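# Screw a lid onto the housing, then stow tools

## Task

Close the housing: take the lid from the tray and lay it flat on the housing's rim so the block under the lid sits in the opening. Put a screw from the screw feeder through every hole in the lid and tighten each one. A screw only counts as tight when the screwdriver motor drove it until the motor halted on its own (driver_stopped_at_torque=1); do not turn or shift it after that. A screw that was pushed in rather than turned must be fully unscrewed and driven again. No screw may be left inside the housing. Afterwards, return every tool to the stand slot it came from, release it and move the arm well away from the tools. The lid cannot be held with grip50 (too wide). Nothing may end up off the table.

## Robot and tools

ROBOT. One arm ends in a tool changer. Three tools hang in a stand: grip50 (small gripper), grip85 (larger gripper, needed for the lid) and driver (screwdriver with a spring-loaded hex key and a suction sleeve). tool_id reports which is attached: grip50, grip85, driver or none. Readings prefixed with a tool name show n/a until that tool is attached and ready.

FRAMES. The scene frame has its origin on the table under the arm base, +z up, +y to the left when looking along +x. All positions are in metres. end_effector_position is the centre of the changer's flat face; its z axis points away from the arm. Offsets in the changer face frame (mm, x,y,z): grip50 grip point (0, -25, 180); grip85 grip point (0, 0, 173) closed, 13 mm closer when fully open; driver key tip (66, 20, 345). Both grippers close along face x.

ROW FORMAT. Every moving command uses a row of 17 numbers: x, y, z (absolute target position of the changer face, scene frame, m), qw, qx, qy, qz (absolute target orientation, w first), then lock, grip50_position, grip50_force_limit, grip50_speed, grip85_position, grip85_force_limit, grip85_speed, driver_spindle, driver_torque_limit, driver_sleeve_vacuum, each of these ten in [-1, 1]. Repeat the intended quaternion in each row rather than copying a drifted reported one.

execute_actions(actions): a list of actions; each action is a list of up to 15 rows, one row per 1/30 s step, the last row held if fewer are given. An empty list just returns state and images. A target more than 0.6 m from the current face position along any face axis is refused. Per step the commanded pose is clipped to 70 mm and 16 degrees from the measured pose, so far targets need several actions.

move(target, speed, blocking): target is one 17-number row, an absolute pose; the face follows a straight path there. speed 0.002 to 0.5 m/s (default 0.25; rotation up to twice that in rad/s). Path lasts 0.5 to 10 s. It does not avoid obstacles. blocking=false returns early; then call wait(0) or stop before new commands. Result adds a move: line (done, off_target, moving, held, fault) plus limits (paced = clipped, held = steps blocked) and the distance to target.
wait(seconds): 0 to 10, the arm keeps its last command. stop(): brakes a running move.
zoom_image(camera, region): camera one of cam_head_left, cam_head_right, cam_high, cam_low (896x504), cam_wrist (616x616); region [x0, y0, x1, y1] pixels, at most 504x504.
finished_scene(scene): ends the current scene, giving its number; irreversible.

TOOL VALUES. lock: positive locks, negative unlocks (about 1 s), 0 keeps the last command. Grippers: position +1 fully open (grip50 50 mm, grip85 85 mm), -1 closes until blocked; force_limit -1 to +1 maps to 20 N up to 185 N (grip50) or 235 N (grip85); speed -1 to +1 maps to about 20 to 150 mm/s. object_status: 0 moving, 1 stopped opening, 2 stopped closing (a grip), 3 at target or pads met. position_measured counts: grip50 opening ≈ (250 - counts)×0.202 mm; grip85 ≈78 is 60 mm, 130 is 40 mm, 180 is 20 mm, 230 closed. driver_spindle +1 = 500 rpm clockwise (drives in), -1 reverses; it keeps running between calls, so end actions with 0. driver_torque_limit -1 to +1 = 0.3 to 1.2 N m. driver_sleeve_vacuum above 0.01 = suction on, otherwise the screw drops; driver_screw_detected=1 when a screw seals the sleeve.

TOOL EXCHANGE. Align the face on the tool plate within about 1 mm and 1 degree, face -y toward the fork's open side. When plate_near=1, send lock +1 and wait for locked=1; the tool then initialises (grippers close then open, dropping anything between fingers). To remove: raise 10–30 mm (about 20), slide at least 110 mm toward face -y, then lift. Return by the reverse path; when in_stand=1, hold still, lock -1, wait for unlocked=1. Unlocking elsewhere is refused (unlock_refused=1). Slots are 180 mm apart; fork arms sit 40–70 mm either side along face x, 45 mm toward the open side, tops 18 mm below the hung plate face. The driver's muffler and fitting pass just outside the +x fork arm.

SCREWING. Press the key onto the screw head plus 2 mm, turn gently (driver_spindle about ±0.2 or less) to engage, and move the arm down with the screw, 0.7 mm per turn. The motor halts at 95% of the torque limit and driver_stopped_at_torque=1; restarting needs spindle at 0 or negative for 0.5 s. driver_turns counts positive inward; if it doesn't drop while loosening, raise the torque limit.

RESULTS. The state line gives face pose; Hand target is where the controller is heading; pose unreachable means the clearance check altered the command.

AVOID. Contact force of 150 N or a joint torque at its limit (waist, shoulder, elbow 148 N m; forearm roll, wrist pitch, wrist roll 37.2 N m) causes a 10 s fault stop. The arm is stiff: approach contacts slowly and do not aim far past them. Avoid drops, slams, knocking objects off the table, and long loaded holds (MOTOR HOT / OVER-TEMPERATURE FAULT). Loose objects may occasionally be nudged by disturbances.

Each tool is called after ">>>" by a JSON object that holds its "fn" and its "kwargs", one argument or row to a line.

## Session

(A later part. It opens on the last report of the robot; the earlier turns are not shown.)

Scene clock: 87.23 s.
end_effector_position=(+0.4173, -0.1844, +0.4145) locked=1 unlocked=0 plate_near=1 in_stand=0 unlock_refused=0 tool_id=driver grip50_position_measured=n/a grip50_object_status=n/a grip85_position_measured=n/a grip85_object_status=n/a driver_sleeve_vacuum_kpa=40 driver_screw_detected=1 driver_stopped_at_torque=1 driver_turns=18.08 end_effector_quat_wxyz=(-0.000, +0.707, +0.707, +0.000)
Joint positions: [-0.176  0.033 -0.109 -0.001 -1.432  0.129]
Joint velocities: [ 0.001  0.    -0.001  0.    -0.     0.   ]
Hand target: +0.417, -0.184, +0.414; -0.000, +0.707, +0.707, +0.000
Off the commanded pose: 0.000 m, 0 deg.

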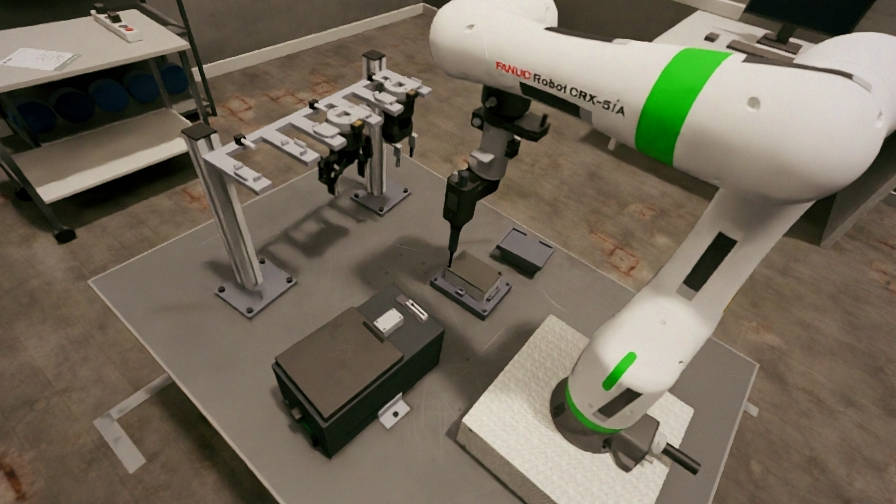

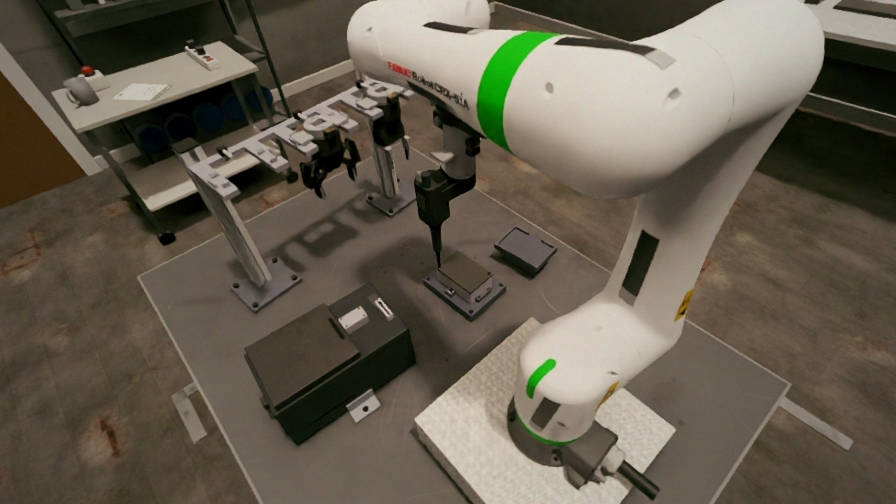

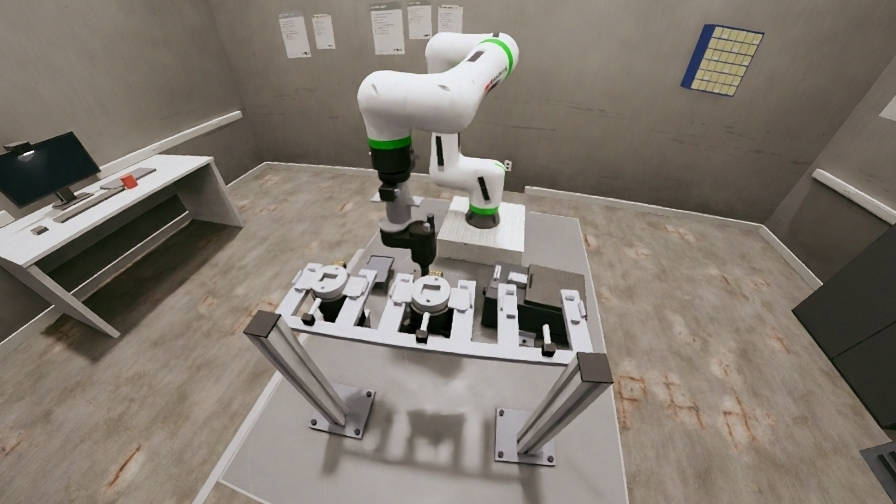

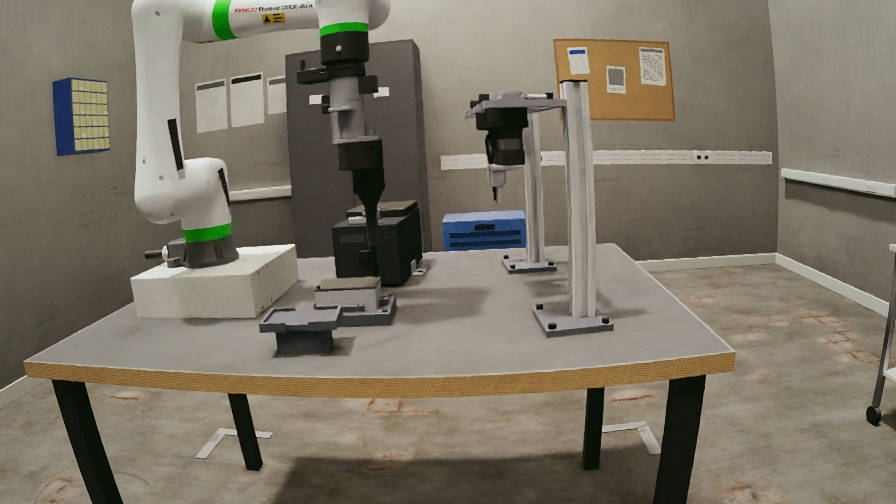

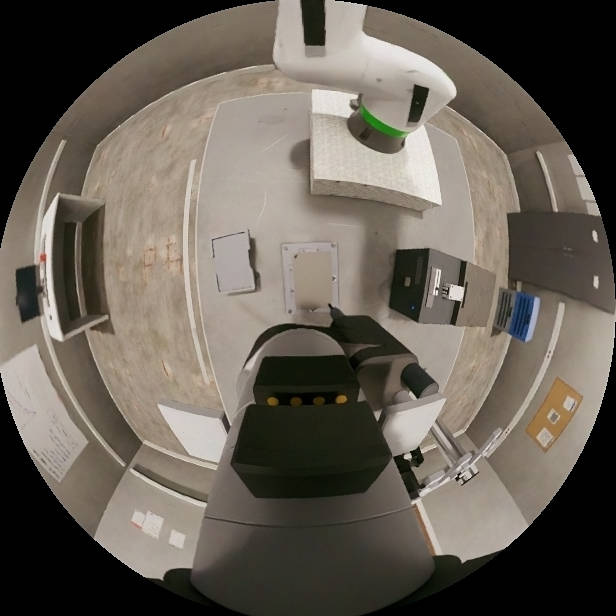

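>>> {"fn": "move", "kwargs": {
  "target": [0.4173,-0.1844,0.425,0,0.7071,0.7071,0,0,1,0,0,1,0,0,-0.6,1,1],
  "speed": 0.0035
}}

>>> {"fn": "move", "kwargs": {
  "target": [0.4173,-0.1844,0.4145,0,0.7071,0.7071,0,0,1,0,0,1,0,0,0.5,0,1],
  "speed": 0.003
}}

Scene clock: 90.70 s.
end_effector_position=(+0.4173, -0.1844, +0.4250) locked=1 unlocked=0 plate_near=1 in_stand=0 unlock_refused=0 tool_id=driver grip50_position_measured=n/a grip50_object_status=n/a grip85_position_measured=n/a grip85_object_status=n/a driver_sleeve_vacuum_kpa=40 driver_screw_detected=1 driver_stopped_at_torque=1 driver_turns=2.58 end_effector_quat_wxyz=(+0.000, +0.707, +0.707, -0.000)
Joint positions: [-0.176  0.029 -0.087 -0.001 -1.457  0.129]
Joint velocities: [ 0.001  0.    -0.    -0.     0.     0.   ]
Hand target: +0.417, -0.184, +0.425; +0.000, +0.707, +0.707, -0.000
Off the commanded pose: 0.000 m, 0 deg.
move: done

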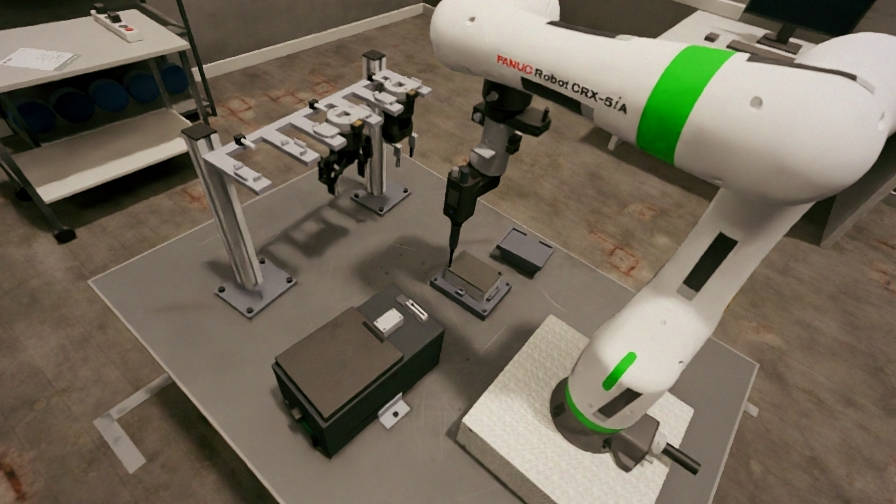

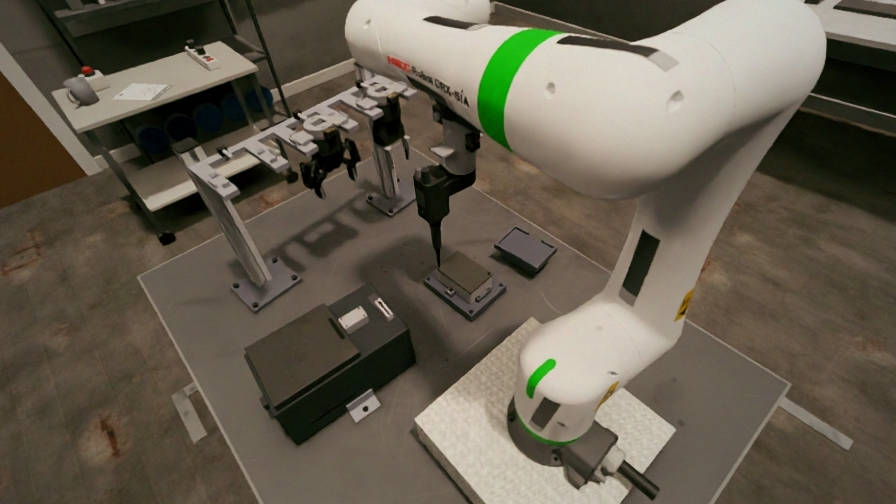

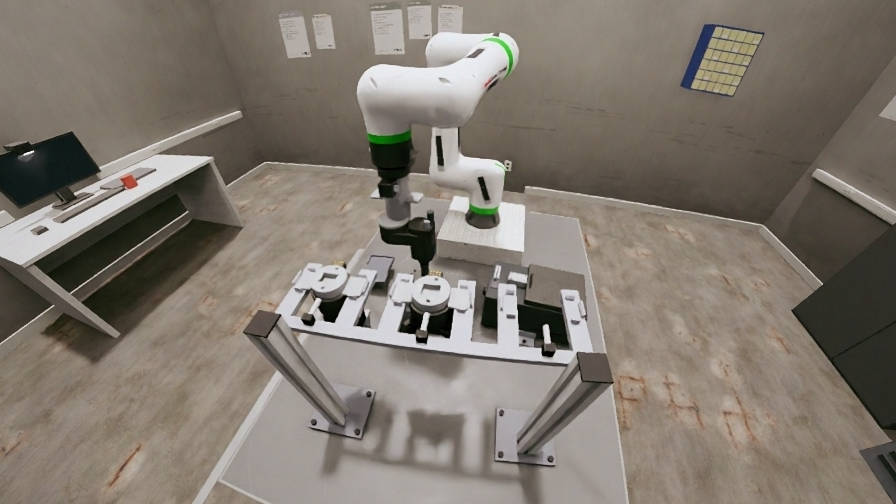

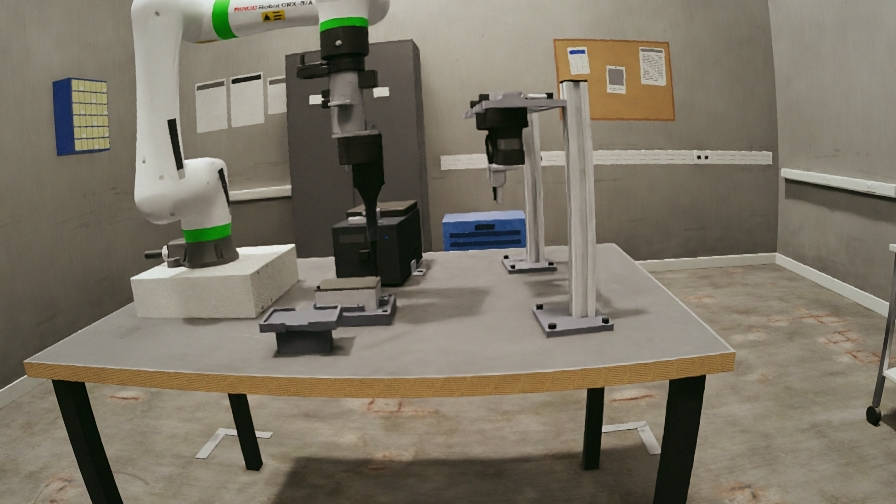

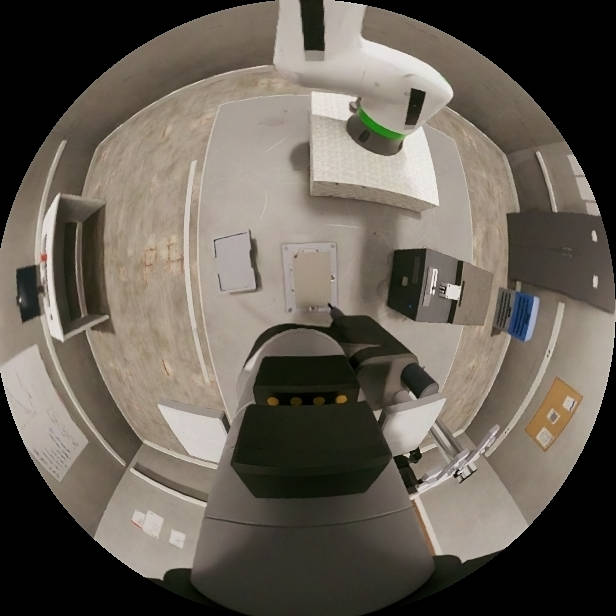

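Scene clock: 94.40 s.
end_effector_position=(+0.4173, -0.1844, +0.4145) locked=1 unlocked=0 plate_near=1 in_stand=0 unlock_refused=0 tool_id=driver grip50_position_measured=n/a grip50_object_status=n/a grip85_position_measured=n/a grip85_object_status=n/a driver_sleeve_vacuum_kpa=40 driver_screw_detected=1 driver_stopped_at_torque=1 driver_turns=15.67 end_effector_quat_wxyz=(-0.000, +0.707, +0.707, +0.000)
Joint positions: [-0.176  0.033 -0.109 -0.001 -1.432  0.129]
Joint velocities: [-0.001 -0.001 -0.    -0.001 -0.    -0.001]
Hand target: +0.417, -0.184, +0.415; -0.000, +0.707, +0.707, +0.000
Off the commanded pose: 0.000 m, 0 deg.
move: done

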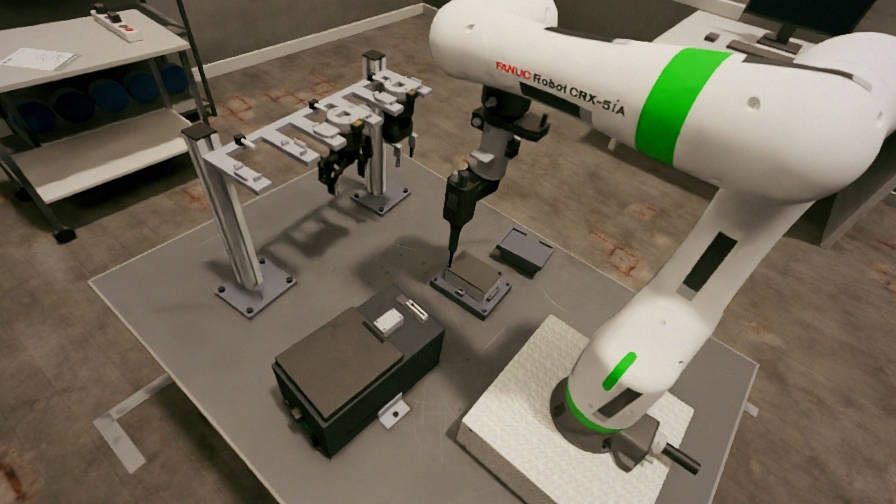

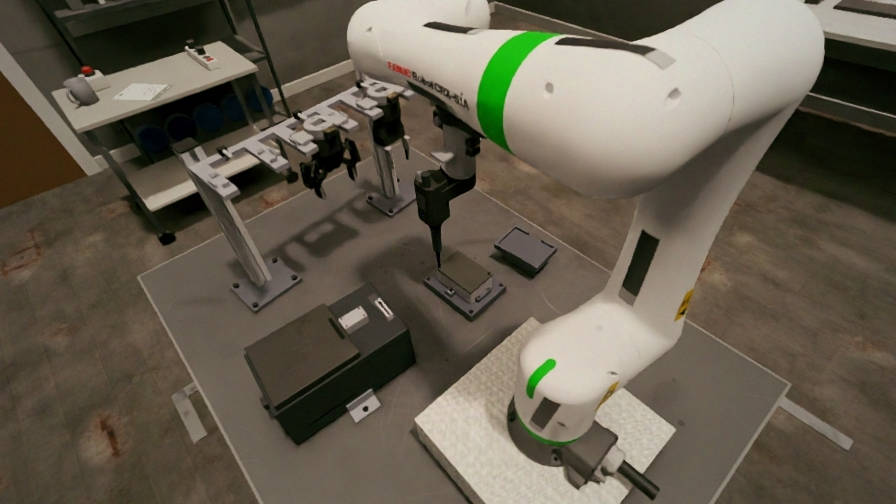

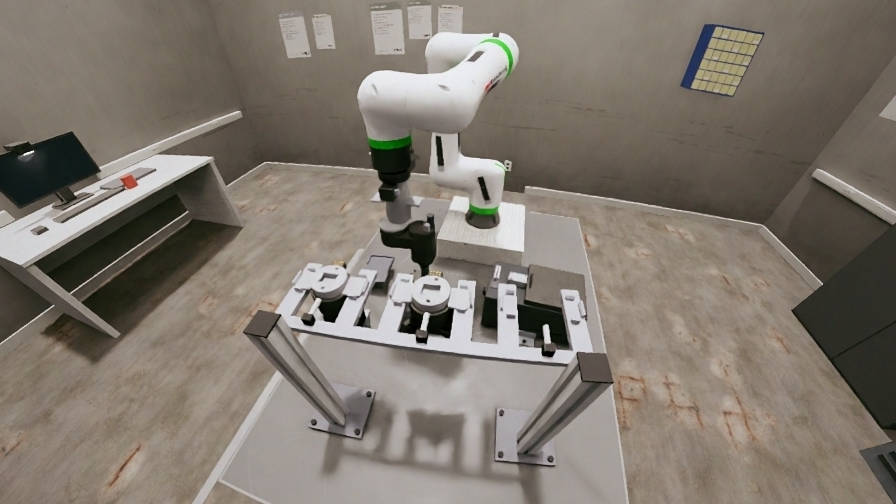

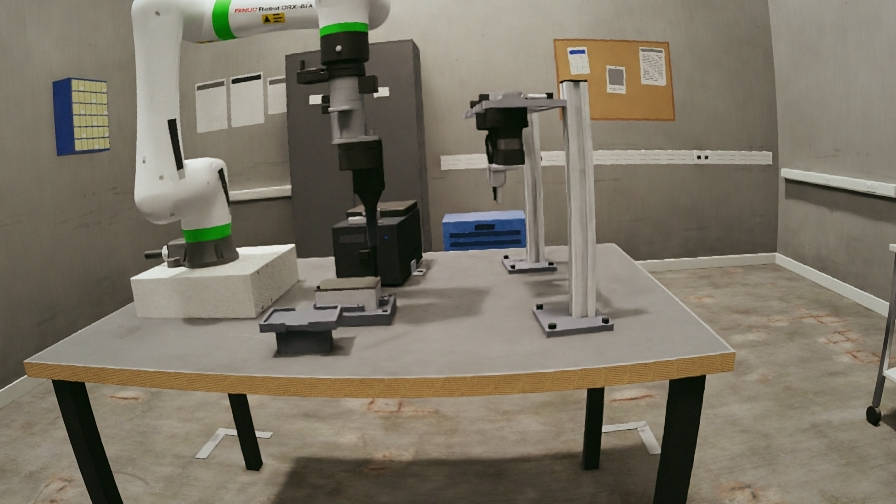

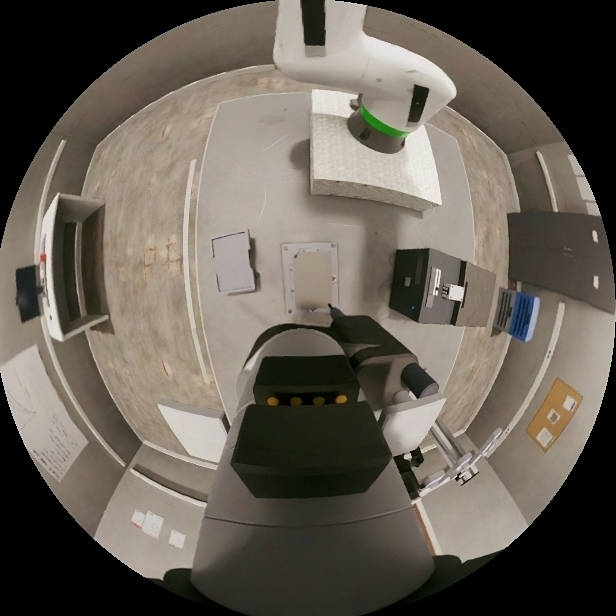

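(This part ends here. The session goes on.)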